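# Stand a C battery upright on the desk

## Task

Get the C battery standing on one of its flat ends on the desk, then open the hand and pull the robot away from it. It counts only if the battery stays upright by itself afterwards, neither toppled nor leaning, with nothing from the robot supporting it.

## Robot and tools

Robot: a two-wheeled cart (differential drive, no sideways motion) carrying a pan/tilt head with head_camera and two SO101-style arms, left_arm and right_arm, each with a wrist camera (left_wrist_camera, right_wrist_camera) and a gripper made of a fixed jaw and a swinging jaw. The cart is 0.53 m wide and spans x = -0.35 to 0.07 m. Each arm turns about a vertical pan axis at x = -0.060, y = +0.155 (left) or -0.155 m (right). Its shoulder sits 0.03 m outward from that axis at 0.89 m height. Link lengths: upper arm 0.116, forearm 0.135, hand 0.162 m. A fixed-jaw tip reaches about 0.44 m from its pan axis at most and cannot go below roughly 0.55 m above the floor.

Frames: the base frame has its origin on the floor between the drive wheels, x forward, y to the left, z up. left_hand and right_hand in results are the fixed-jaw tip positions in this frame; a held object sits next to that tip, on the swinging-jaw side. Hand axes: z runs out along the fingers, y from swinging jaw toward fixed jaw. base_odometry is measured from the base frame as it was when the scene began, by counting wheel turns only (slip looks like travel); heading is in radians, left positive, within -3.142 to 3.142.

execute_actions(actions, cameras): actions is a list holding one action or nothing (empty just reports state and images). An action may contain "base", "joints", or both; their motions begin together. base holds exactly one relative command from where the base last reported itself: translate_m, a straight drive in metres, -1.4 to 1.4, forward positive; or rotate_rad, a turn in place in radians, -3.2 to 3.2, counter-clockwise positive. joints is a single mapping of joint name to an absolute target angle in radians, covering both arms and the head. Names and ranges: head_pan_rad -3.2..3.2 (0 forward, positive left); head_tilt_rad -0.76..1.45 (0 level, positive down); for each arm, prefix left_arm_ or right_arm_ to shoulder_pan_rad -1.919..1.919, shoulder_lift_rad -1.745..1.745, elbow_flex_rad -1.69..1.58, wrist_flex_rad -1.658..1.658, wrist_roll_rad -2.743..2.841, gripper_rad 0..1.919. Joints you omit keep chasing their previous target. An unknown key or out-of-range number rejects the whole call. cameras is a list of head_camera, left_wrist_camera, right_wrist_camera or all; omitted or null gives all, [] gives none. One action runs at most 15 s.

wait(seconds 0 to 10): commands nothing and returns the same report. zoom_image(camera, region=[x0,y0,x1,y1]): pixel box from the top-left corner of that camera's latest full image (644x476), at most 504x504. read_manual(section="licences") only returns legal text. finished_scene(scene): ends the current scene irreversibly after the last command has been held; pass the scene number.

Arm geometry: shoulder_pan 0 points left_arm to the left and right_arm to the right; positive pans clockwise from above, so forward is +1.571 (left) and -1.571 (right). With lift, elbow and wrist_flex all 0, the upper arm stands nearly vertical (0.24 rad outward) and forearm and fingers are horizontal; positive values bend downward, and their sum is the finger angle below horizontal (1.571 = pointing straight down, which requires the forearm no more than 0.08 rad above horizontal). wrist_roll -1.522: jaws close across the arm plane, fixed jaw on the left looking outward; 1.619: fixed jaw on the right; 0.049: closing within the plane, fixed jaw below (level fingers) or toward the pan axis (fingers down). Jaw gap by gripper angle: 0 gives 0.003 m, 0.3 gives 0.026, 0.6 gives 0.049, 1 gives 0.076, 1.919 gives 0.106. Over furniture with level fingers, keep the fixed jaw on the left, since the hand body then protrudes about 0.08 m upward rather than downward.

Result lines: base_status and joint_status describe how each commanded motion of the last accepted action ended. done = reached (for the base, wheels turned the full amount). off_target = resting away from target, possibly still pushing; for an empty free arm this implies a load, an obstacle or a tripped motor. time_out = it gave up and now holds its resting place. "joint command not followed" (often with a cause line) means a self-collision check refused that arm's targets; the gripper part still runs, and listed joints show not_followed and may be retried with later actions until a passing target is sent. on_its_own lists motion you did not command. A gripper holding something shows off_target. MOTOR HOT warns at 55 °C; OVER-TEMPERATURE FAULT at 70 °C stops the arm, its joints report limit_stop_at_motor_heat, and you must resend targets after cooling.

Practical cautions: a joint under weight settles short on the gravity side; offset the next target by that sag. Hand positions can be off a few centimetres. If a joint stays over about 0.30 rad from its target for roughly 2 s (your thinking time counts, as the robot holds its last command meanwhile), its motor trips to 20 % torque; reset by waiting until it settles, then commanding 0.2 rad away from the reading on the side away from the failed target (or 0.04 rad beyond a range end; for a jaw, the end). To stop a blocked joint pushing, command its current reading. Squeeze by targeting up to 0.2 rad below the contact angle, not further. Payload about 0.4 kg at full reach, 0.7 kg within 0.28 m of the pan axis. Stowed pose: left shoulder_pan -1.75, lift 0.05, elbow 1.35, wrist_flex -1.55, wrist_roll -1.52; right identical except pan 1.75. Stow in two actions (wrists first, then the other three) away from loose items; leaving stow, do not move wrists first. Turning in place when stowed needs 0.44 m clearance around the origin; turning or reversing tight against a desk can snag the rear and tip the robot. Pulling, especially on something ahead, can tip it. Never let the arms or hands collide or press hard on each other. Avoid dropping, knocking or slamming the battery; a loose object may occasionally get nudged. Cameras follow OpenCV conventions with the supplied K, distortion and base-frame extrinsics, which carry small errors that grow for wrist cameras.

Each tool is called after "Call:" as name(argument=value, ...), one argument or row to a line, values as JSON.

## Session

I'll start by checking the current state and the camera views.

Call:
execute_actions(
  actions=[],
)

Scene clock: 0.00 s.
base_odometry: x=+0.000 y=+0.000 heading=+0.000 (m, m, rad; odometry frame)
base_status: not commanded
joint_positions: head_pan_rad=-0.032 head_tilt_rad=-0.016 left_arm_shoulder_pan_rad=-1.730 left_arm_shoulder_lift_rad=+0.101 left_arm_elbow_flex_rad=+1.326 left_arm_wrist_flex_rad=-1.527 left_arm_wrist_roll_rad=-1.508 left_arm_gripper_rad=+1.920 right_arm_shoulder_pan_rad=+1.784 right_arm_shoulder_lift_rad=+0.066 right_arm_elbow_flex_rad=+1.406 right_arm_wrist_flex_rad=-1.510 right_arm_wrist_roll_rad=-1.548 right_arm_gripper_rad=+1.920
joint_status: not commanded
left_hand: x=-0.3094 y=+0.1070 z=+0.8862 quat_wxyz=(-0.054, -0.668, -0.058, +0.740) (m; base frame)
right_hand: x=-0.3008 y=-0.1108 z=+0.8768 quat_wxyz=(-0.067, +0.689, -0.083, -0.717) (m; base frame)
pictures: head_camera, left_wrist_camera, right_wrist_camera
Images, in order (width x height): head_camera 644x476, left_wrist_camera 644x476, right_wrist_camera 644x476.

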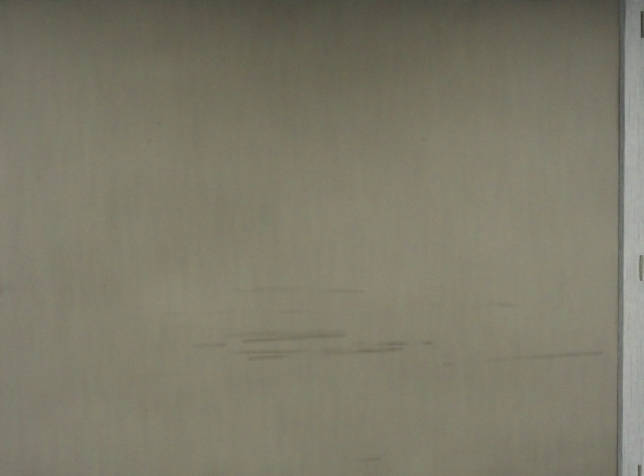

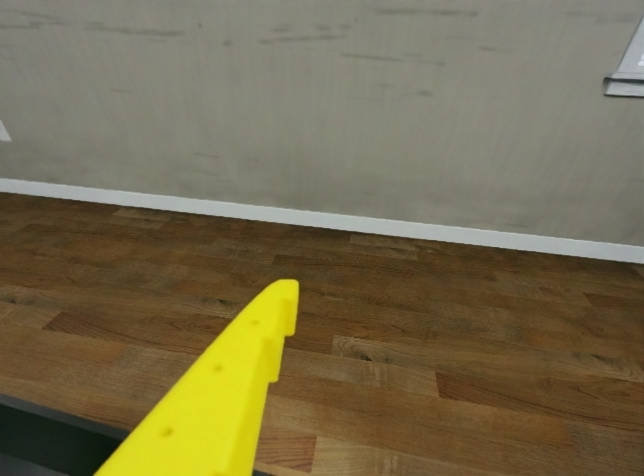

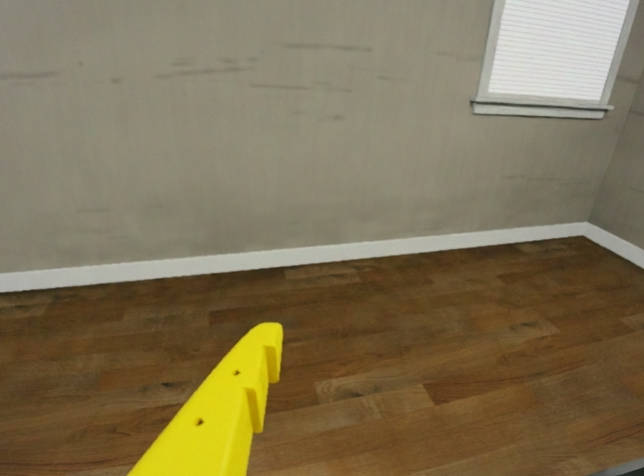

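Call:
execute_actions(
  actions=[
    {"joints": {"head_pan_rad": -1.0, "head_tilt_rad": 0.5}},
  ],
  cameras=["head_camera"],
)

Scene clock: 1.67 s.
base_odometry: x=+0.000 y=+0.000 heading=+0.000 (m, m, rad; odometry frame)
base_status: not commanded
joint_positions: head_pan_rad=-0.990 head_tilt_rad=+0.494 left_arm_shoulder_pan_rad=-1.730 left_arm_shoulder_lift_rad=+0.101 left_arm_elbow_flex_rad=+1.326 left_arm_wrist_flex_rad=-1.527 left_arm_wrist_roll_rad=-1.508 left_arm_gripper_rad=+1.920 right_arm_shoulder_pan_rad=+1.784 right_arm_shoulder_lift_rad=+0.066 right_arm_elbow_flex_rad=+1.406 right_arm_wrist_flex_rad=-1.510 right_arm_wrist_roll_rad=-1.548 right_arm_gripper_rad=+1.920
joint_status: all done
left_hand: x=-0.3094 y=+0.1070 z=+0.8862 quat_wxyz=(-0.054, -0.668, -0.058, +0.740) (m; base frame)
right_hand: x=-0.3008 y=-0.1108 z=+0.8768 quat_wxyz=(-0.067, +0.689, -0.083, -0.717) (m; base frame)
pictures: head_camera
camera_calibration (this result's frames):
head_camera: T_world_to_cam=[[-0.855359, -0.517927, 0.0106572, -0.0513002], [-0.263934, 0.418002, -0.86926, 1.02961], [0.445758, -0.746342, -0.49424, 0.581923], [0, 0, 0, 1]] pos_world=[-0.0315267, -0.0226371, 1.18316]
Images, in order (width x height): head_camera 644x476.

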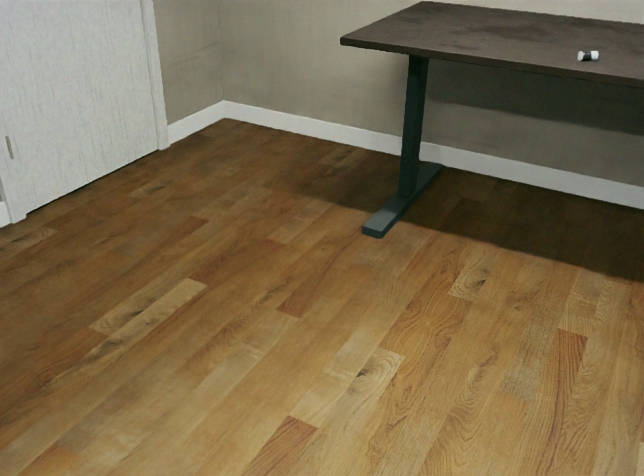

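Call:
execute_actions(
  actions=[
    {"joints": {"head_pan_rad": -1.45, "head_tilt_rad": 0.3}},
  ],
  cameras=["head_camera"],
)

Scene clock: 2.97 s.
base_odometry: x=+0.000 y=+0.000 heading=+0.000 (m, m, rad; odometry frame)
base_status: not commanded
joint_positions: head_pan_rad=-1.440 head_tilt_rad=+0.313 left_arm_shoulder_pan_rad=-1.730 left_arm_shoulder_lift_rad=+0.101 left_arm_elbow_flex_rad=+1.326 left_arm_wrist_flex_rad=-1.527 left_arm_wrist_roll_rad=-1.508 left_arm_gripper_rad=+1.920 right_arm_shoulder_pan_rad=+1.784 right_arm_shoulder_lift_rad=+0.066 right_arm_elbow_flex_rad=+1.406 right_arm_wrist_flex_rad=-1.510 right_arm_wrist_roll_rad=-1.548 right_arm_gripper_rad=+1.920
joint_status: all done
left_hand: x=-0.3094 y=+0.1070 z=+0.8862 quat_wxyz=(-0.054, -0.668, -0.058, +0.740) (m; base frame)
right_hand: x=-0.3008 y=-0.1108 z=+0.8768 quat_wxyz=(-0.067, +0.689, -0.083, -0.717) (m; base frame)
pictures: head_camera
camera_calibration (this result's frames):
head_camera: T_world_to_cam=[[-0.995658, -0.0930016, 0.00395469, -0.0501796], [-0.0344164, 0.328316, -0.943941, 1.12636], [0.0864896, -0.939978, -0.330092, 0.376103], [0, 0, 0, 1]] pos_world=[-0.0437255, -0.0209408, 1.18756]
Images, in order (width x height): head_camera 644x476.

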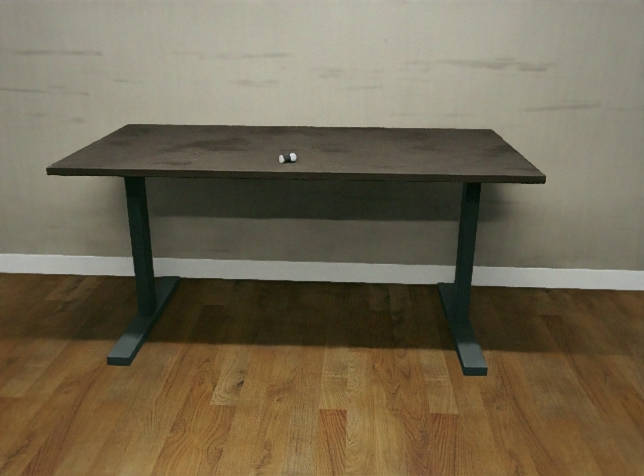

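Call:
zoom_image(
  camera="head_camera",
  region=[248, 130, 328, 190],
)

Region (248, 130, 328, 190) of head_camera's 644x476 image, scaled by 6.300; it fills the top 378 rows of this view, and the rest is white.

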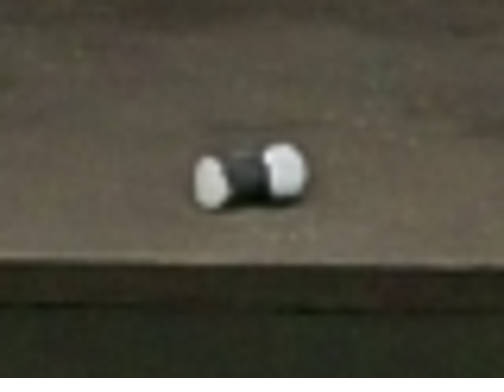

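Call:
execute_actions(
  actions=[
    {"base": {"rotate_rad": -1.55}, "joints": {"head_pan_rad": 0.0, "head_tilt_rad": 0.35, "left_arm_shoulder_pan_rad": 1.3, "left_arm_shoulder_lift_rad": -0.3, "left_arm_elbow_flex_rad": 1.1}},
  ],
  cameras=["head_camera"],
)

Scene clock: 12.10 s.
base_odometry: x=-0.001 y=+0.000 heading=-1.549 (m, m, rad; odometry frame)
base_status: done
joint_positions: head_pan_rad=-0.010 head_tilt_rad=+0.343 left_arm_shoulder_pan_rad=+1.291 left_arm_shoulder_lift_rad=-0.264 left_arm_elbow_flex_rad=+1.132 left_arm_wrist_flex_rad=-1.527 left_arm_wrist_roll_rad=-1.508 left_arm_gripper_rad=+1.920 right_arm_shoulder_pan_rad=+1.784 right_arm_shoulder_lift_rad=+0.066 right_arm_elbow_flex_rad=+1.406 right_arm_wrist_flex_rad=-1.510 right_arm_wrist_roll_rad=-1.548 right_arm_gripper_rad=+1.920
joint_status: all done
left_hand: x=+0.1746 y=+0.2303 z=+1.0084 quat_wxyz=(+0.890, -0.064, +0.436, +0.119) (m; base frame)
right_hand: x=-0.3008 y=-0.1108 z=+0.8768 quat_wxyz=(-0.067, +0.689, -0.083, -0.717) (m; base frame)
pictures: head_camera
camera_calibration (this result's frames):
head_camera: T_world_to_cam=[[-0.047475, -0.998859, 0.00508872, -0.0069203], [-0.358222, 0.01227, -0.933556, 1.09919], [0.932429, -0.0461435, -0.358396, 0.44844], [0, 0, 0, 1]] pos_world=[-0.0247136, 0.00029315, 1.18691]
Images, in order (width x height): head_camera 644x476.

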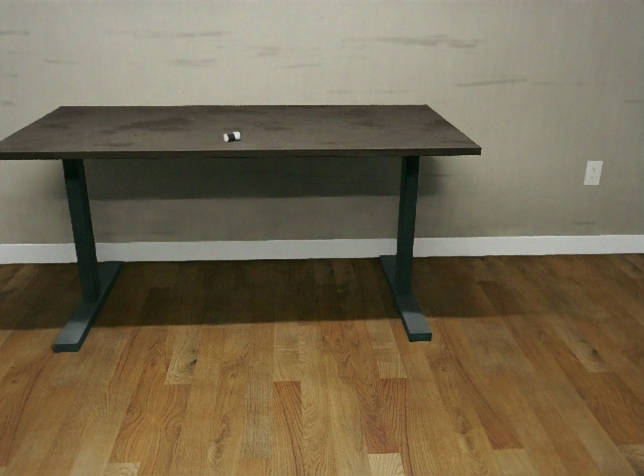

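Call:
execute_actions(
  actions=[
    {"base": {"translate_m": 1.35}, "joints": {"head_pan_rad": 0.15, "head_tilt_rad": 0.6, "left_arm_wrist_flex_rad": -0.6}},
  ],
  cameras=["head_camera", "left_wrist_camera"],
)

Scene clock: 20.17 s.
base_odometry: x=+0.025 y=-1.350 heading=-1.546 (m, m, rad; odometry frame)
base_status: done
joint_positions: head_pan_rad=+0.140 head_tilt_rad=+0.594 left_arm_shoulder_pan_rad=+1.291 left_arm_shoulder_lift_rad=-0.266 left_arm_elbow_flex_rad=+1.132 left_arm_wrist_flex_rad=-0.604 left_arm_wrist_roll_rad=-1.508 left_arm_gripper_rad=+1.920 right_arm_shoulder_pan_rad=+1.784 right_arm_shoulder_lift_rad=+0.066 right_arm_elbow_flex_rad=+1.406 right_arm_wrist_flex_rad=-1.510 right_arm_wrist_roll_rad=-1.548 right_arm_gripper_rad=+1.920
joint_status: all done
left_hand: x=+0.2013 y=+0.2380 z=+0.8684 quat_wxyz=(+0.603, -0.116, +0.785, +0.080) (m; base frame)
right_hand: x=-0.3008 y=-0.1108 z=+0.8768 quat_wxyz=(-0.067, +0.689, -0.083, -0.717) (m; base frame)
pictures: head_camera, left_wrist_camera
camera_calibration (this result's frames):
head_camera: T_world_to_cam=[[0.10474, -0.994398, 0.0142503, -0.0103112], [-0.574594, -0.0722049, -0.815247, 0.952844], [0.811709, 0.0772006, -0.578938, 0.69661], [0, 0, 0, 1]] pos_world=[-0.0168653, 0.00476789, 1.18024]
left_wrist_camera: T_world_to_cam=[[0.340938, -0.939856, 0.0207736, 0.129016], [-0.73285, -0.279556, -0.620306, 0.766417], [0.588806, 0.196262, -0.784085, 0.588833], [0, 0, 0, 1]] pos_world=[0.170974, 0.219948, 0.934428]
Images, in order (width x height): head_camera 644x476, left_wrist_camera 644x476.

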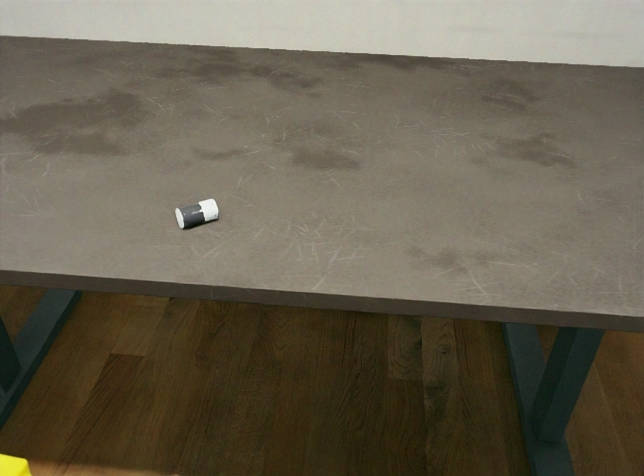

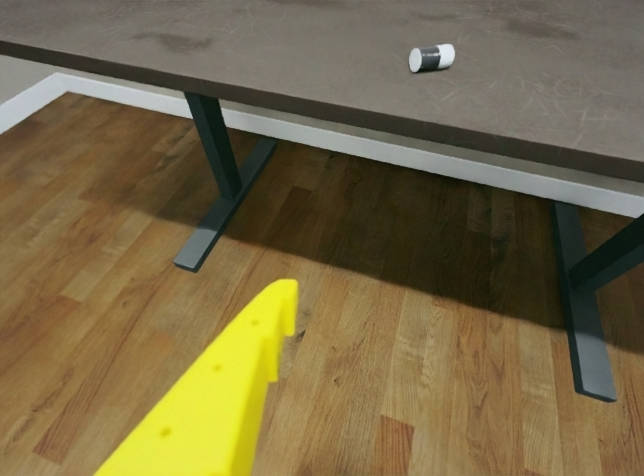

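Call:
zoom_image(
  camera="head_camera",
  region=[157, 185, 237, 245],
)

Call:
zoom_image(
  camera="left_wrist_camera",
  region=[392, 30, 472, 90],
)

Region (157, 185, 237, 245) of head_camera's 644x476 image, scaled by 6.300; it fills the top 378 rows of this view, and the rest is white.

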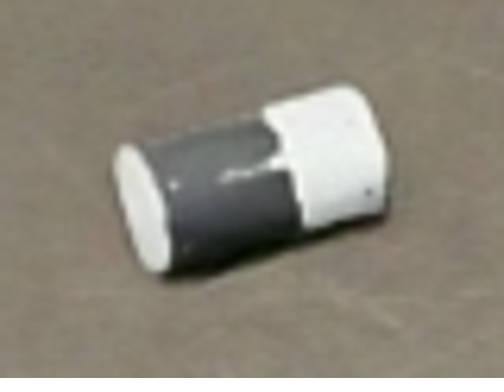

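Region (392, 30, 472, 90) of left_wrist_camera's 644x476 image, scaled by 6.300; it fills the top 378 rows of this view, and the rest is white.

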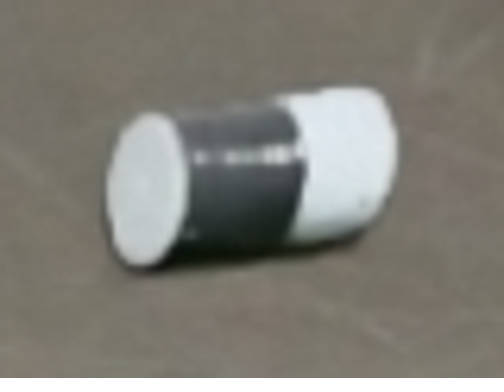

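Call:
execute_actions(
  actions=[
    {"base": {"translate_m": 0.33}, "joints": {"head_pan_rad": 0.45, "head_tilt_rad": 1.0, "left_arm_shoulder_pan_rad": 1.31, "left_arm_shoulder_lift_rad": 0.15, "left_arm_elbow_flex_rad": -0.28, "left_arm_wrist_flex_rad": 1.5, "left_arm_wrist_roll_rad": -2.7, "left_arm_gripper_rad": 0.75}},
  ],
  cameras=["head_camera", "left_wrist_camera"],
)

Scene clock: 28.23 s.
base_odometry: x=+0.035 y=-1.680 heading=-1.541 (m, m, rad; odometry frame)
base_status: done
joint_positions: head_pan_rad=+0.440 head_tilt_rad=+0.995 left_arm_shoulder_pan_rad=+1.302 left_arm_shoulder_lift_rad=+0.159 left_arm_elbow_flex_rad=-0.242 left_arm_wrist_flex_rad=+1.490 left_arm_wrist_roll_rad=-2.689 left_arm_gripper_rad=+0.758 right_arm_shoulder_pan_rad=+1.784 right_arm_shoulder_lift_rad=+0.066 right_arm_elbow_flex_rad=+1.406 right_arm_wrist_flex_rad=-1.510 right_arm_wrist_roll_rad=-1.548 right_arm_gripper_rad=+1.920
joint_status: all done
left_hand: x=+0.1736 y=+0.2225 z=+0.8598 quat_wxyz=(+0.061, +0.433, +0.898, +0.054) (m; base frame)
right_hand: x=-0.3008 y=-0.1108 z=+0.8768 quat_wxyz=(-0.067, +0.689, -0.083, -0.717) (m; base frame)
pictures: head_camera, left_wrist_camera
camera_calibration (this result's frames):
head_camera: T_world_to_cam=[[0.4015, -0.915467, 0.0268054, -0.0108144], [-0.77384, -0.35475, -0.524713, 0.609076], [0.489867, 0.189929, -0.850857, 0.994462], [0, 0, 0, 1]] pos_world=[-0.011485, 0.0172919, 1.16602]
left_wrist_camera: T_world_to_cam=[[-0.744655, -0.634287, -0.207774, 0.441056], [-0.631801, 0.569484, 0.525848, -0.455549], [-0.215214, 0.522847, -0.824812, 0.703319], [0, 0, 0, 1]] pos_world=[0.191982, 0.171455, 0.911295]
Images, in order (width x height): head_camera 644x476, left_wrist_camera 644x476.

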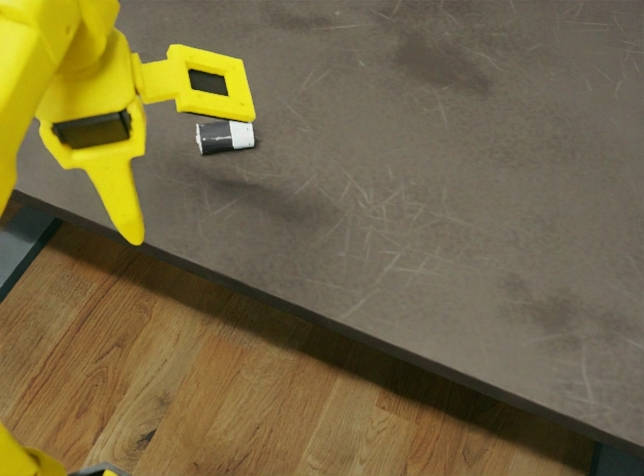

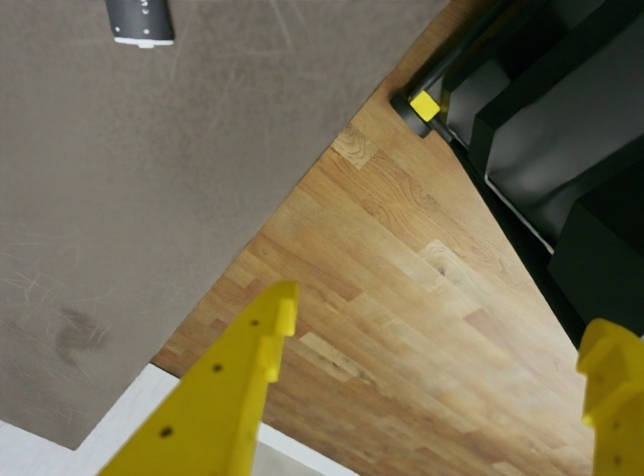

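Call:
zoom_image(
  camera="left_wrist_camera",
  region=[90, 0, 190, 70],
)

Call:
zoom_image(
  camera="head_camera",
  region=[180, 105, 280, 175],
)

Region (90, 0, 190, 70) of left_wrist_camera's 644x476 image, scaled by 5.040; it fills the top 353 rows of this view, and the rest is white.

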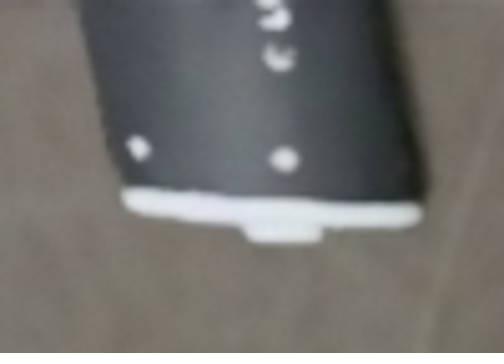

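Region (180, 105, 280, 175) of head_camera's 644x476 image, scaled by 5.040; it fills the top 353 rows of this view, and the rest is white.

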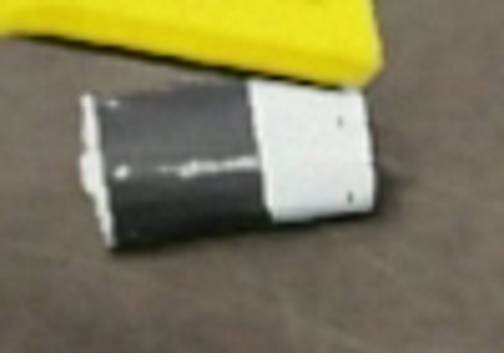

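Call:
execute_actions(
  actions=[
    {"base": {"translate_m": 0.06}, "joints": {"head_pan_rad": 0.6, "head_tilt_rad": 1.0, "left_arm_shoulder_pan_rad": 1.30, "left_arm_shoulder_lift_rad": 0.29, "left_arm_elbow_flex_rad": -0.04, "left_arm_wrist_flex_rad": 0.95, "left_arm_wrist_roll_rad": 0.31, "left_arm_gripper_rad": 0.7}},
  ],
  cameras=["head_camera", "left_wrist_camera"],
)

Scene clock: 35.13 s.
base_odometry: x=+0.037 y=-1.740 heading=-1.539 (m, m, rad; odometry frame)
base_status: done
joint_positions: head_pan_rad=+0.590 head_tilt_rad=+0.995 left_arm_shoulder_pan_rad=+1.302 left_arm_shoulder_lift_rad=+0.300 left_arm_elbow_flex_rad=-0.038 left_arm_wrist_flex_rad=+0.962 left_arm_wrist_roll_rad=+0.299 left_arm_gripper_rad=+0.708 right_arm_shoulder_pan_rad=+1.784 right_arm_shoulder_lift_rad=+0.066 right_arm_elbow_flex_rad=+1.406 right_arm_wrist_flex_rad=-1.510 right_arm_wrist_roll_rad=-1.548 right_arm_gripper_rad=+1.920
joint_status: all done
left_hand: x=+0.2003 y=+0.2242 z=+0.8097 quat_wxyz=(+0.123, -0.852, +0.495, -0.121) (m; base frame)
right_hand: x=-0.3008 y=-0.1108 z=+0.8768 quat_wxyz=(-0.067, +0.689, -0.083, -0.717) (m; base frame)
pictures: head_camera, left_wrist_camera
camera_calibration (this result's frames):
head_camera: T_world_to_cam=[[0.533776, -0.845201, 0.0268057, -0.00459779], [-0.712155, -0.466393, -0.524703, 0.611963], [0.455982, 0.260984, -0.850863, 0.992877], [0, 0, 0, 1]] pos_world=[-0.0144671, 0.0224043, 1.16602]
left_wrist_camera: T_world_to_cam=[[0.819674, 0.505951, 0.268602, -0.503113], [0.237912, -0.727236, 0.643836, -0.392241], [0.521087, -0.463833, -0.716469, 0.652854], [0, 0, 0, 1]] pos_world=[0.165514, 0.272114, 0.855426]
Images, in order (width x height): head_camera 644x476, left_wrist_camera 644x476.

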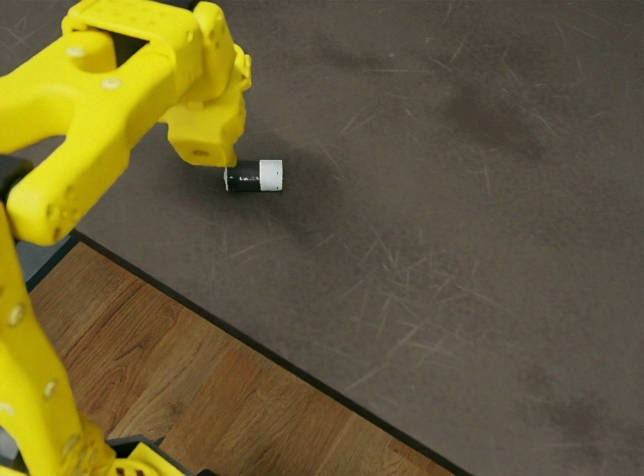

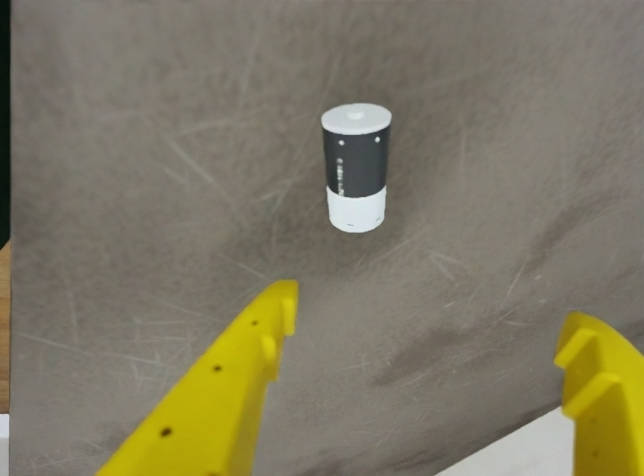

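Call:
execute_actions(
  actions=[
    {"joints": {"left_arm_shoulder_pan_rad": 1.277, "left_arm_shoulder_lift_rad": 0.538, "left_arm_elbow_flex_rad": -0.095, "left_arm_wrist_flex_rad": 0.722}},
  ],
  cameras=["head_camera", "left_wrist_camera"],
)

Scene clock: 38.93 s.
base_odometry: x=+0.037 y=-1.740 heading=-1.539 (m, m, rad; odometry frame)
base_status: not commanded
joint_positions: head_pan_rad=+0.590 head_tilt_rad=+0.995 left_arm_shoulder_pan_rad=+1.285 left_arm_shoulder_lift_rad=+0.550 left_arm_elbow_flex_rad=-0.058 left_arm_wrist_flex_rad=+0.735 left_arm_wrist_roll_rad=+0.299 left_arm_gripper_rad=+0.708 right_arm_shoulder_pan_rad=+1.784 right_arm_shoulder_lift_rad=+0.066 right_arm_elbow_flex_rad=+1.406 right_arm_wrist_flex_rad=-1.510 right_arm_wrist_roll_rad=-1.548 right_arm_gripper_rad=+1.920
joint_status: all done
left_hand: x=+0.2106 y=+0.2320 z=+0.7624 quat_wxyz=(+0.123, -0.856, +0.487, -0.118) (m; base frame)
right_hand: x=-0.3008 y=-0.1108 z=+0.8768 quat_wxyz=(-0.067, +0.689, -0.083, -0.717) (m; base frame)
pictures: head_camera, left_wrist_camera
camera_calibration (this result's frames):
head_camera: T_world_to_cam=[[0.533775, -0.845201, 0.0268057, -0.00459781], [-0.712155, -0.466393, -0.524703, 0.611963], [0.455982, 0.260984, -0.850863, 0.992877], [0, 0, 0, 1]] pos_world=[-0.0144671, 0.0224043, 1.16602]
left_wrist_camera: T_world_to_cam=[[0.811807, 0.519941, 0.265764, -0.502124], [0.252044, -0.722562, 0.643722, -0.362552], [0.526728, -0.455594, -0.717629, 0.614996], [0, 0, 0, 1]] pos_world=[0.175071, 0.279296, 0.808168]
Images, in order (width x height): head_camera 644x476, left_wrist_camera 644x476.

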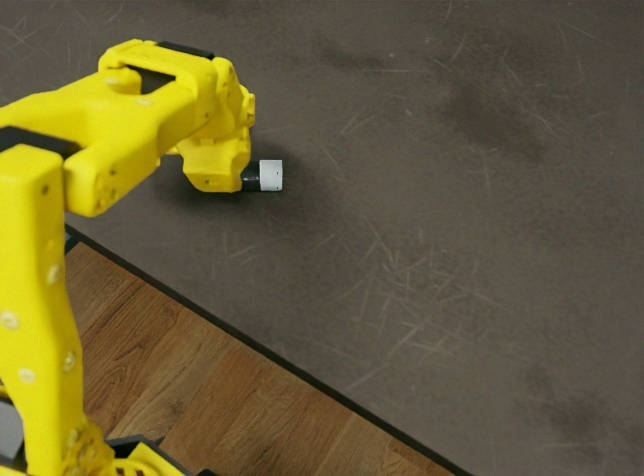

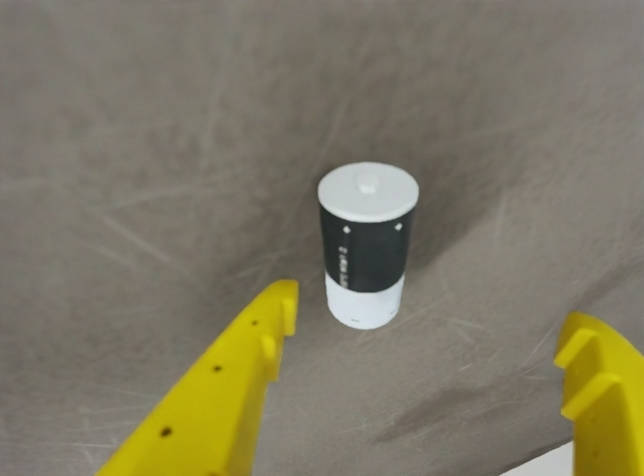

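Call:
execute_actions(
  actions=[
    {"joints": {"left_arm_shoulder_lift_rad": 0.675, "left_arm_elbow_flex_rad": -0.175, "left_arm_wrist_flex_rad": 0.666}},
  ],
  cameras=["left_wrist_camera"],
)

Scene clock: 40.73 s.
base_odometry: x=+0.037 y=-1.740 heading=-1.539 (m, m, rad; odometry frame)
base_status: not commanded
joint_positions: head_pan_rad=+0.590 head_tilt_rad=+0.995 left_arm_shoulder_pan_rad=+1.285 left_arm_shoulder_lift_rad=+0.688 left_arm_elbow_flex_rad=-0.138 left_arm_wrist_flex_rad=+0.680 left_arm_wrist_roll_rad=+0.299 left_arm_gripper_rad=+0.708 right_arm_shoulder_pan_rad=+1.784 right_arm_shoulder_lift_rad=+0.066 right_arm_elbow_flex_rad=+1.406 right_arm_wrist_flex_rad=-1.510 right_arm_wrist_roll_rad=-1.548 right_arm_gripper_rad=+1.920
joint_status: all done
left_hand: x=+0.2166 y=+0.2337 z=+0.7431 quat_wxyz=(+0.122, -0.857, +0.488, -0.117) (m; base frame)
right_hand: x=-0.3008 y=-0.1108 z=+0.8768 quat_wxyz=(-0.067, +0.689, -0.083, -0.717) (m; base frame)
pictures: left_wrist_camera
camera_calibration (this result's frames):
left_wrist_camera: T_world_to_cam=[[0.812585, 0.520169, 0.262924, -0.500919], [0.253939, -0.722006, 0.643601, -0.350838], [0.524614, -0.456214, -0.718783, 0.60026], [0, 0, 0, 1]] pos_world=[0.181226, 0.281103, 0.78896]
Images, in order (width x height): left_wrist_camera 644x476.

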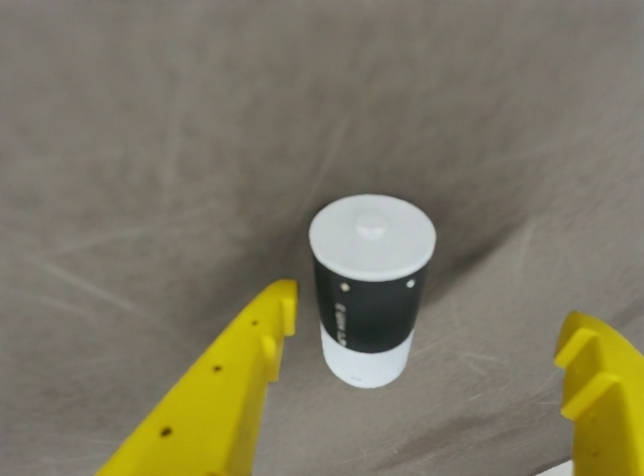

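Call:
execute_actions(
  actions=[
    {"joints": {"left_arm_shoulder_lift_rad": 0.69, "left_arm_gripper_rad": 0.42}},
  ],
  cameras=[],
)

Call:
execute_actions(
  actions=[
    {"joints": {"left_arm_gripper_rad": 0.13}},
  ],
  cameras=["left_wrist_camera"],
)

Scene clock: 41.90 s.
base_odometry: x=+0.037 y=-1.740 heading=-1.539 (m, m, rad; odometry frame)
base_status: not commanded
joint_positions: head_pan_rad=+0.590 head_tilt_rad=+0.995 left_arm_shoulder_pan_rad=+1.285 left_arm_shoulder_lift_rad=+0.704 left_arm_elbow_flex_rad=-0.138 left_arm_wrist_flex_rad=+0.679 left_arm_wrist_roll_rad=+0.299 left_arm_gripper_rad=+0.429 right_arm_shoulder_pan_rad=+1.784 right_arm_shoulder_lift_rad=+0.066 right_arm_elbow_flex_rad=+1.406 right_arm_wrist_flex_rad=-1.510 right_arm_wrist_roll_rad=-1.548 right_arm_gripper_rad=+1.920
joint_status: all done
left_hand: x=+0.2146 y=+0.2331 z=+0.7392 quat_wxyz=(+0.117, -0.858, +0.488, -0.113) (m; base frame)
right_hand: x=-0.3008 y=-0.1108 z=+0.8768 quat_wxyz=(-0.067, +0.689, -0.083, -0.717) (m; base frame)
pictures: none
No camera images: the call's "cameras" was empty. Leave "cameras" out to get every camera's image.

Scene clock: 42.57 s.
base_odometry: x=+0.037 y=-1.740 heading=-1.539 (m, m, rad; odometry frame)
base_status: not commanded
joint_positions: head_pan_rad=+0.590 head_tilt_rad=+0.995 left_arm_shoulder_pan_rad=+1.285 left_arm_shoulder_lift_rad=+0.704 left_arm_elbow_flex_rad=-0.141 left_arm_wrist_flex_rad=+0.677 left_arm_wrist_roll_rad=+0.299 left_arm_gripper_rad=+0.301 right_arm_shoulder_pan_rad=+1.784 right_arm_shoulder_lift_rad=+0.066 right_arm_elbow_flex_rad=+1.406 right_arm_wrist_flex_rad=-1.510 right_arm_wrist_roll_rad=-1.548 right_arm_gripper_rad=+1.920
joint_status: left_arm_gripper_rad off_target (ended at +0.301, target +0.130)
left_hand: x=+0.2154 y=+0.2334 z=+0.7398 quat_wxyz=(+0.118, -0.857, +0.488, -0.114) (m; base frame)
right_hand: x=-0.3008 y=-0.1108 z=+0.8768 quat_wxyz=(-0.067, +0.689, -0.083, -0.717) (m; base frame)
pictures: left_wrist_camera
camera_calibration (this result's frames):
left_wrist_camera: T_world_to_cam=[[0.81487, 0.520839, 0.254389, -0.493285], [0.259621, -0.720338, 0.643203, -0.349987], [0.518251, -0.458082, -0.722203, 0.602674], [0, 0, 0, 1]] pos_world=[0.18049, 0.280887, 0.785852]
Images, in order (width x height): left_wrist_camera 644x476.

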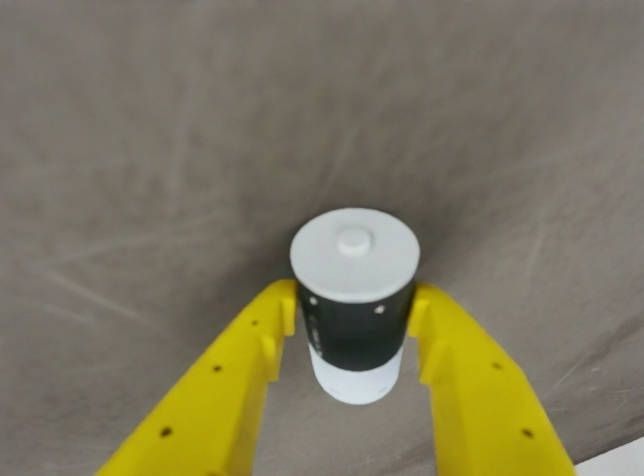

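Call:
execute_actions(
  actions=[
    {"joints": {"left_arm_shoulder_lift_rad": 0.5, "left_arm_wrist_flex_rad": -1.23}},
  ],
  cameras=[],
)

Call:
execute_actions(
  actions=[
    {"joints": {"left_arm_shoulder_lift_rad": 0.77, "left_arm_elbow_flex_rad": 0.515, "left_arm_wrist_roll_rad": -1.532, "head_tilt_rad": 0.9}},
  ],
  cameras=["head_camera", "left_wrist_camera"],
)

Scene clock: 46.50 s.
base_odometry: x=+0.037 y=-1.740 heading=-1.539 (m, m, rad; odometry frame)
base_status: not commanded
joint_positions: head_pan_rad=+0.590 head_tilt_rad=+0.995 left_arm_shoulder_pan_rad=+1.285 left_arm_shoulder_lift_rad=+0.583 left_arm_elbow_flex_rad=-0.141 left_arm_wrist_flex_rad=-1.205 left_arm_wrist_roll_rad=+0.299 left_arm_gripper_rad=+0.303 right_arm_shoulder_pan_rad=+1.784 right_arm_shoulder_lift_rad=+0.066 right_arm_elbow_flex_rad=+1.406 right_arm_wrist_flex_rad=-1.510 right_arm_wrist_roll_rad=-1.548 right_arm_gripper_rad=+1.920
joint_status: all done
left_hand: x=+0.2872 y=+0.2544 z=+1.0251 quat_wxyz=(+0.662, -0.341, +0.194, -0.639) (m; base frame)
right_hand: x=-0.3008 y=-0.1108 z=+0.8768 quat_wxyz=(-0.067, +0.689, -0.083, -0.717) (m; base frame)
pictures: none
No camera images: the call's "cameras" was empty. Leave "cameras" out to get every camera's image.

Scene clock: 48.67 s.
base_odometry: x=+0.037 y=-1.740 heading=-1.539 (m, m, rad; odometry frame)
base_status: not commanded
joint_positions: head_pan_rad=+0.590 head_tilt_rad=+0.915 left_arm_shoulder_pan_rad=+1.285 left_arm_shoulder_lift_rad=+0.797 left_arm_elbow_flex_rad=+0.516 left_arm_wrist_flex_rad=-1.210 left_arm_wrist_roll_rad=-1.522 left_arm_gripper_rad=+0.303 right_arm_shoulder_pan_rad=+1.784 right_arm_shoulder_lift_rad=+0.066 right_arm_elbow_flex_rad=+1.406 right_arm_wrist_flex_rad=-1.510 right_arm_wrist_roll_rad=-1.548 right_arm_gripper_rad=+1.920
joint_status: all done
left_hand: x=+0.2540 y=+0.2552 z=+0.8067 quat_wxyz=(+0.663, -0.106, +0.735, +0.095) (m; base frame)
right_hand: x=-0.3008 y=-0.1108 z=+0.8768 quat_wxyz=(-0.067, +0.689, -0.083, -0.717) (m; base frame)
pictures: head_camera, left_wrist_camera
camera_calibration (this result's frames):
head_camera: T_world_to_cam=[[0.532062, -0.846349, 0.0245771, -0.00211316], [-0.67494, -0.441474, -0.591233, 0.690288], [0.51124, 0.297985, -0.806126, 0.943981], [0, 0, 0, 1]] pos_world=[-0.0155731, 0.0216637, 1.16914]
left_wrist_camera: T_world_to_cam=[[0.341452, -0.939733, 0.0177049, 0.130832], [-0.63025, -0.242895, -0.737419, 0.830606], [0.697277, 0.240635, -0.675203, 0.379258], [0, 0, 0, 1]] pos_world=[0.214368, 0.233434, 0.866265]
Images, in order (width x height): head_camera 644x476, left_wrist_camera 644x476.

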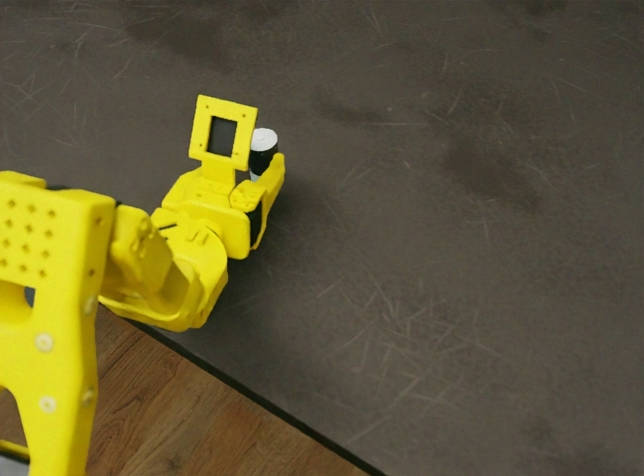

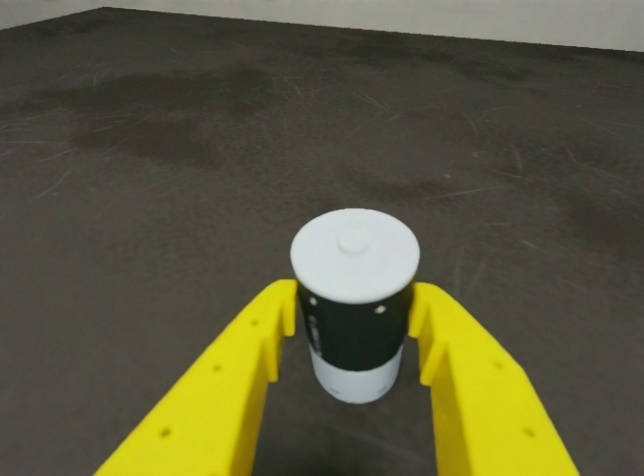

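Call:
execute_actions(
  actions=[
    {"joints": {"left_arm_shoulder_lift_rad": 1.05, "left_arm_elbow_flex_rad": 0.295, "left_arm_wrist_flex_rad": -1.357}},
  ],
  cameras=["head_camera", "left_wrist_camera"],
)

Scene clock: 51.00 s.
base_odometry: x=+0.037 y=-1.740 heading=-1.539 (m, m, rad; odometry frame)
base_status: not commanded
joint_positions: head_pan_rad=+0.590 head_tilt_rad=+0.915 left_arm_shoulder_pan_rad=+1.285 left_arm_shoulder_lift_rad=+1.070 left_arm_elbow_flex_rad=+0.330 left_arm_wrist_flex_rad=-1.329 left_arm_wrist_roll_rad=-1.522 left_arm_gripper_rad=+0.303 right_arm_shoulder_pan_rad=+1.784 right_arm_shoulder_lift_rad=+0.066 right_arm_elbow_flex_rad=+1.406 right_arm_wrist_flex_rad=-1.510 right_arm_wrist_roll_rad=-1.548 right_arm_gripper_rad=+1.920
joint_status: all done
left_hand: x=+0.2551 y=+0.2555 z=+0.7797 quat_wxyz=(+0.675, -0.104, +0.724, +0.097) (m; base frame)
right_hand: x=-0.3008 y=-0.1108 z=+0.8768 quat_wxyz=(-0.067, +0.689, -0.083, -0.717) (m; base frame)
pictures: head_camera, left_wrist_camera
camera_calibration (this result's frames):
head_camera: T_world_to_cam=[[0.532062, -0.846349, 0.0245769, -0.00211302], [-0.674938, -0.441472, -0.591237, 0.690292], [0.511243, 0.297987, -0.806123, 0.943978], [0, 0, 0, 1]] pos_world=[-0.0155732, 0.0216636, 1.16914]
left_wrist_camera: T_world_to_cam=[[0.340873, -0.939902, 0.0197245, 0.129855], [-0.607125, -0.236108, -0.758717, 0.820454], [0.717777, 0.246651, -0.651121, 0.334678], [0, 0, 0, 1]] pos_world=[0.21363, 0.233217, 0.837847]
Images, in order (width x height): head_camera 644x476, left_wrist_camera 644x476.

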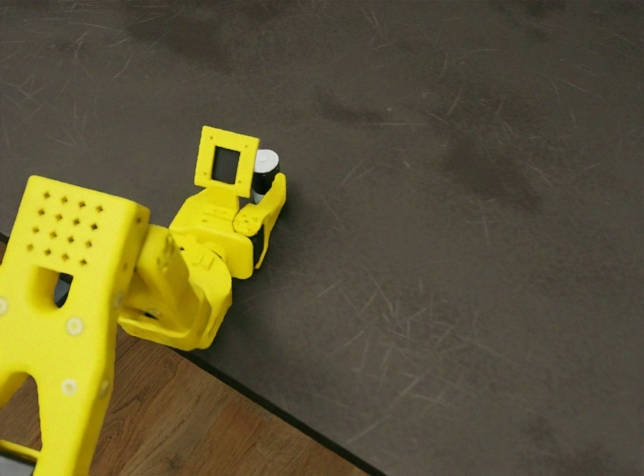

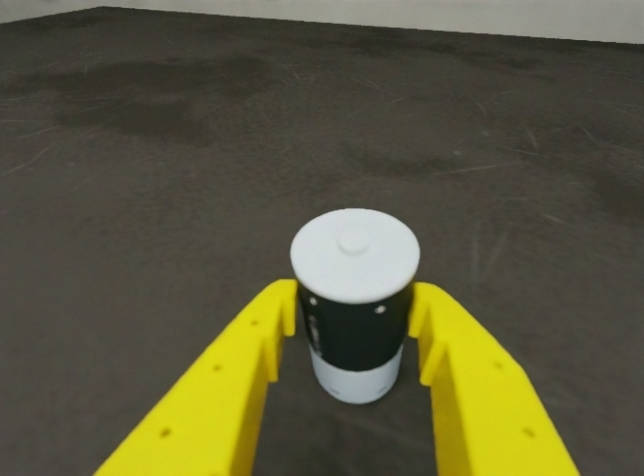

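Call:
execute_actions(
  actions=[
    {"joints": {"left_arm_shoulder_lift_rad": 1.12, "left_arm_elbow_flex_rad": 0.25, "left_arm_wrist_flex_rad": -1.382}},
  ],
  cameras=["left_wrist_camera"],
)

Scene clock: 53.87 s.
base_odometry: x=+0.037 y=-1.740 heading=-1.539 (m, m, rad; odometry frame)
base_status: not commanded
joint_positions: head_pan_rad=+0.590 head_tilt_rad=+0.915 left_arm_shoulder_pan_rad=+1.285 left_arm_shoulder_lift_rad=+1.141 left_arm_elbow_flex_rad=+0.284 left_arm_wrist_flex_rad=-1.354 left_arm_wrist_roll_rad=-1.522 left_arm_gripper_rad=+0.303 right_arm_shoulder_pan_rad=+1.784 right_arm_shoulder_lift_rad=+0.066 right_arm_elbow_flex_rad=+1.406 right_arm_wrist_flex_rad=-1.510 right_arm_wrist_roll_rad=-1.548 right_arm_gripper_rad=+1.920
joint_status: all done
left_hand: x=+0.2537 y=+0.2551 z=+0.7711 quat_wxyz=(+0.675, -0.104, +0.724, +0.097) (m; base frame)
right_hand: x=-0.3008 y=-0.1108 z=+0.8768 quat_wxyz=(-0.067, +0.689, -0.083, -0.717) (m; base frame)
pictures: left_wrist_camera
camera_calibration (this result's frames):
left_wrist_camera: T_world_to_cam=[[0.340873, -0.939902, 0.0197245, 0.130116], [-0.607125, -0.236108, -0.758717, 0.812962], [0.717777, 0.246651, -0.651121, 0.330161], [0, 0, 0, 1]] pos_world=[0.212235, 0.232808, 0.829217]
Images, in order (width x height): left_wrist_camera 644x476.

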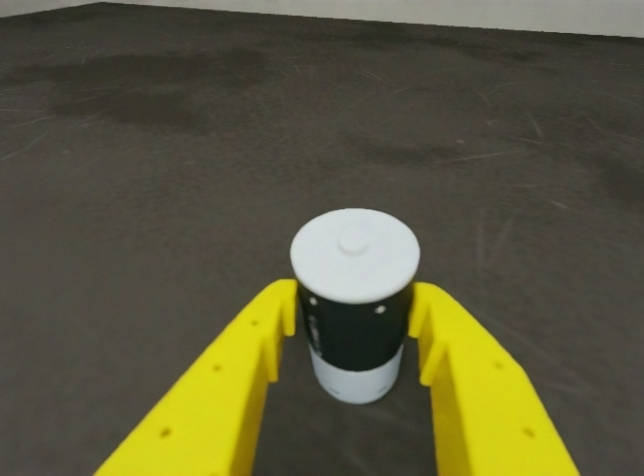

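Call:
execute_actions(
  actions=[
    {"joints": {"left_arm_shoulder_lift_rad": 1.16, "left_arm_elbow_flex_rad": 0.225, "left_arm_wrist_flex_rad": -1.397}},
  ],
  cameras=["left_wrist_camera"],
)

Scene clock: 54.97 s.
base_odometry: x=+0.037 y=-1.740 heading=-1.539 (m, m, rad; odometry frame)
base_status: not commanded
joint_positions: head_pan_rad=+0.590 head_tilt_rad=+0.915 left_arm_shoulder_pan_rad=+1.285 left_arm_shoulder_lift_rad=+1.179 left_arm_elbow_flex_rad=+0.260 left_arm_wrist_flex_rad=-1.369 left_arm_wrist_roll_rad=-1.522 left_arm_gripper_rad=+0.303 right_arm_shoulder_pan_rad=+1.784 right_arm_shoulder_lift_rad=+0.066 right_arm_elbow_flex_rad=+1.406 right_arm_wrist_flex_rad=-1.510 right_arm_wrist_roll_rad=-1.548 right_arm_gripper_rad=+1.920
joint_status: all done
left_hand: x=+0.2527 y=+0.2548 z=+0.7666 quat_wxyz=(+0.675, -0.104, +0.724, +0.097) (m; base frame)
right_hand: x=-0.3008 y=-0.1108 z=+0.8768 quat_wxyz=(-0.067, +0.689, -0.083, -0.717) (m; base frame)
pictures: left_wrist_camera
camera_calibration (this result's frames):
left_wrist_camera: T_world_to_cam=[[0.340844, -0.939911, 0.0198202, 0.130207], [-0.606008, -0.23578, -0.759712, 0.809268], [0.718735, 0.246932, -0.649958, 0.326862], [0, 0, 0, 1]] pos_world=[0.211115, 0.232479, 0.824676]
Images, in order (width x height): left_wrist_camera 644x476.

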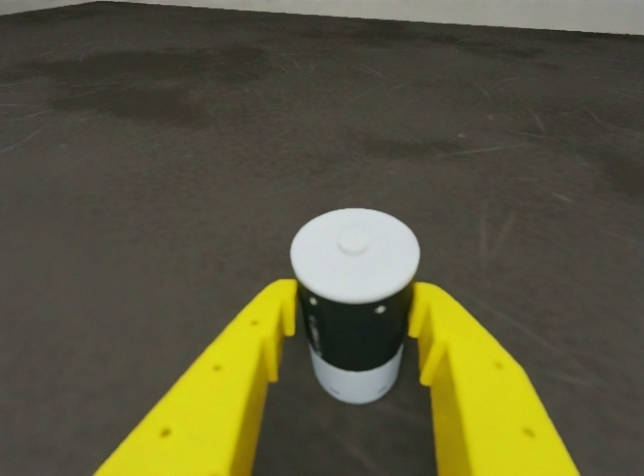

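Call:
execute_actions(
  actions=[
    {"joints": {"left_arm_shoulder_lift_rad": 1.20, "left_arm_elbow_flex_rad": 0.20, "left_arm_wrist_flex_rad": -1.412}},
  ],
  cameras=["left_wrist_camera"],
)

Scene clock: 55.73 s.
base_odometry: x=+0.037 y=-1.740 heading=-1.539 (m, m, rad; odometry frame)
base_status: not commanded
joint_positions: head_pan_rad=+0.590 head_tilt_rad=+0.915 left_arm_shoulder_pan_rad=+1.285 left_arm_shoulder_lift_rad=+1.212 left_arm_elbow_flex_rad=+0.227 left_arm_wrist_flex_rad=-1.389 left_arm_wrist_roll_rad=-1.522 left_arm_gripper_rad=+0.303 right_arm_shoulder_pan_rad=+1.784 right_arm_shoulder_lift_rad=+0.066 right_arm_elbow_flex_rad=+1.406 right_arm_wrist_flex_rad=-1.510 right_arm_wrist_roll_rad=-1.548 right_arm_gripper_rad=+1.920
joint_status: all done
left_hand: x=+0.2533 y=+0.2550 z=+0.7661 quat_wxyz=(+0.682, -0.103, +0.717, +0.098) (m; base frame)
right_hand: x=-0.3008 y=-0.1108 z=+0.8768 quat_wxyz=(-0.067, +0.689, -0.083, -0.717) (m; base frame)
pictures: left_wrist_camera
camera_calibration (this result's frames):
left_wrist_camera: T_world_to_cam=[[0.340453, -0.940026, 0.0210596, 0.129353], [-0.591348, -0.231477, -0.77248, 0.814296], [0.731026, 0.25054, -0.63469, 0.31028], [0, 0, 0, 1]] pos_world=[0.210671, 0.232349, 0.823235]
Images, in order (width x height): left_wrist_camera 644x476.

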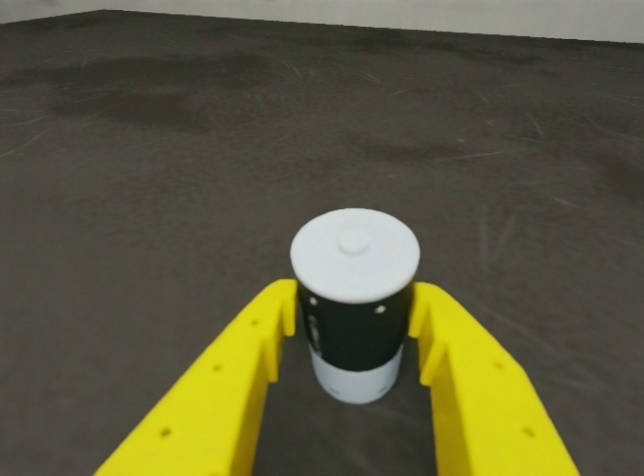

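Call:
execute_actions(
  actions=[
    {"joints": {"left_arm_gripper_rad": 0.7}},
  ],
  cameras=["head_camera", "left_wrist_camera"],
)

Scene clock: 56.73 s.
base_odometry: x=+0.037 y=-1.740 heading=-1.539 (m, m, rad; odometry frame)
base_status: not commanded
joint_positions: head_pan_rad=+0.590 head_tilt_rad=+0.915 left_arm_shoulder_pan_rad=+1.285 left_arm_shoulder_lift_rad=+1.213 left_arm_elbow_flex_rad=+0.224 left_arm_wrist_flex_rad=-1.392 left_arm_wrist_roll_rad=-1.522 left_arm_gripper_rad=+0.691 right_arm_shoulder_pan_rad=+1.784 right_arm_shoulder_lift_rad=+0.066 right_arm_elbow_flex_rad=+1.406 right_arm_wrist_flex_rad=-1.510 right_arm_wrist_roll_rad=-1.548 right_arm_gripper_rad=+1.920
joint_status: all done
left_hand: x=+0.2536 y=+0.2551 z=+0.7667 quat_wxyz=(+0.684, -0.103, +0.716, +0.098) (m; base frame)
right_hand: x=-0.3008 y=-0.1108 z=+0.8768 quat_wxyz=(-0.067, +0.689, -0.083, -0.717) (m; base frame)
pictures: head_camera, left_wrist_camera
camera_calibration (this result's frames):
head_camera: T_world_to_cam=[[0.532061, -0.846349, 0.0245766, -0.0021126], [-0.674932, -0.441468, -0.591247, 0.690305], [0.511251, 0.297992, -0.806116, 0.94397], [0, 0, 0, 1]] pos_world=[-0.0155734, 0.0216635, 1.16914]
left_wrist_camera: T_world_to_cam=[[0.340359, -0.940053, 0.0213445, 0.129137], [-0.587931, -0.230474, -0.775383, 0.816025], [0.733821, 0.25136, -0.63113, 0.306811], [0, 0, 0, 1]] pos_world=[0.210669, 0.232348, 0.823613]
Images, in order (width x height): head_camera 644x476, left_wrist_camera 644x476.

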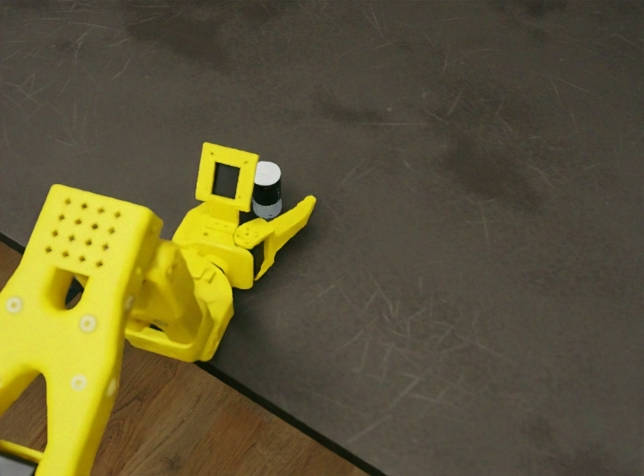

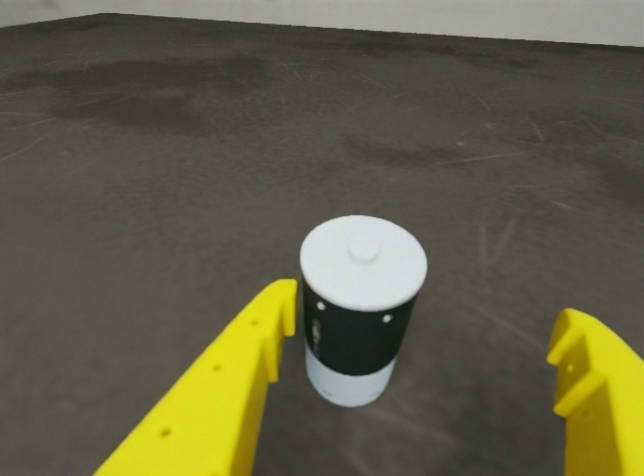

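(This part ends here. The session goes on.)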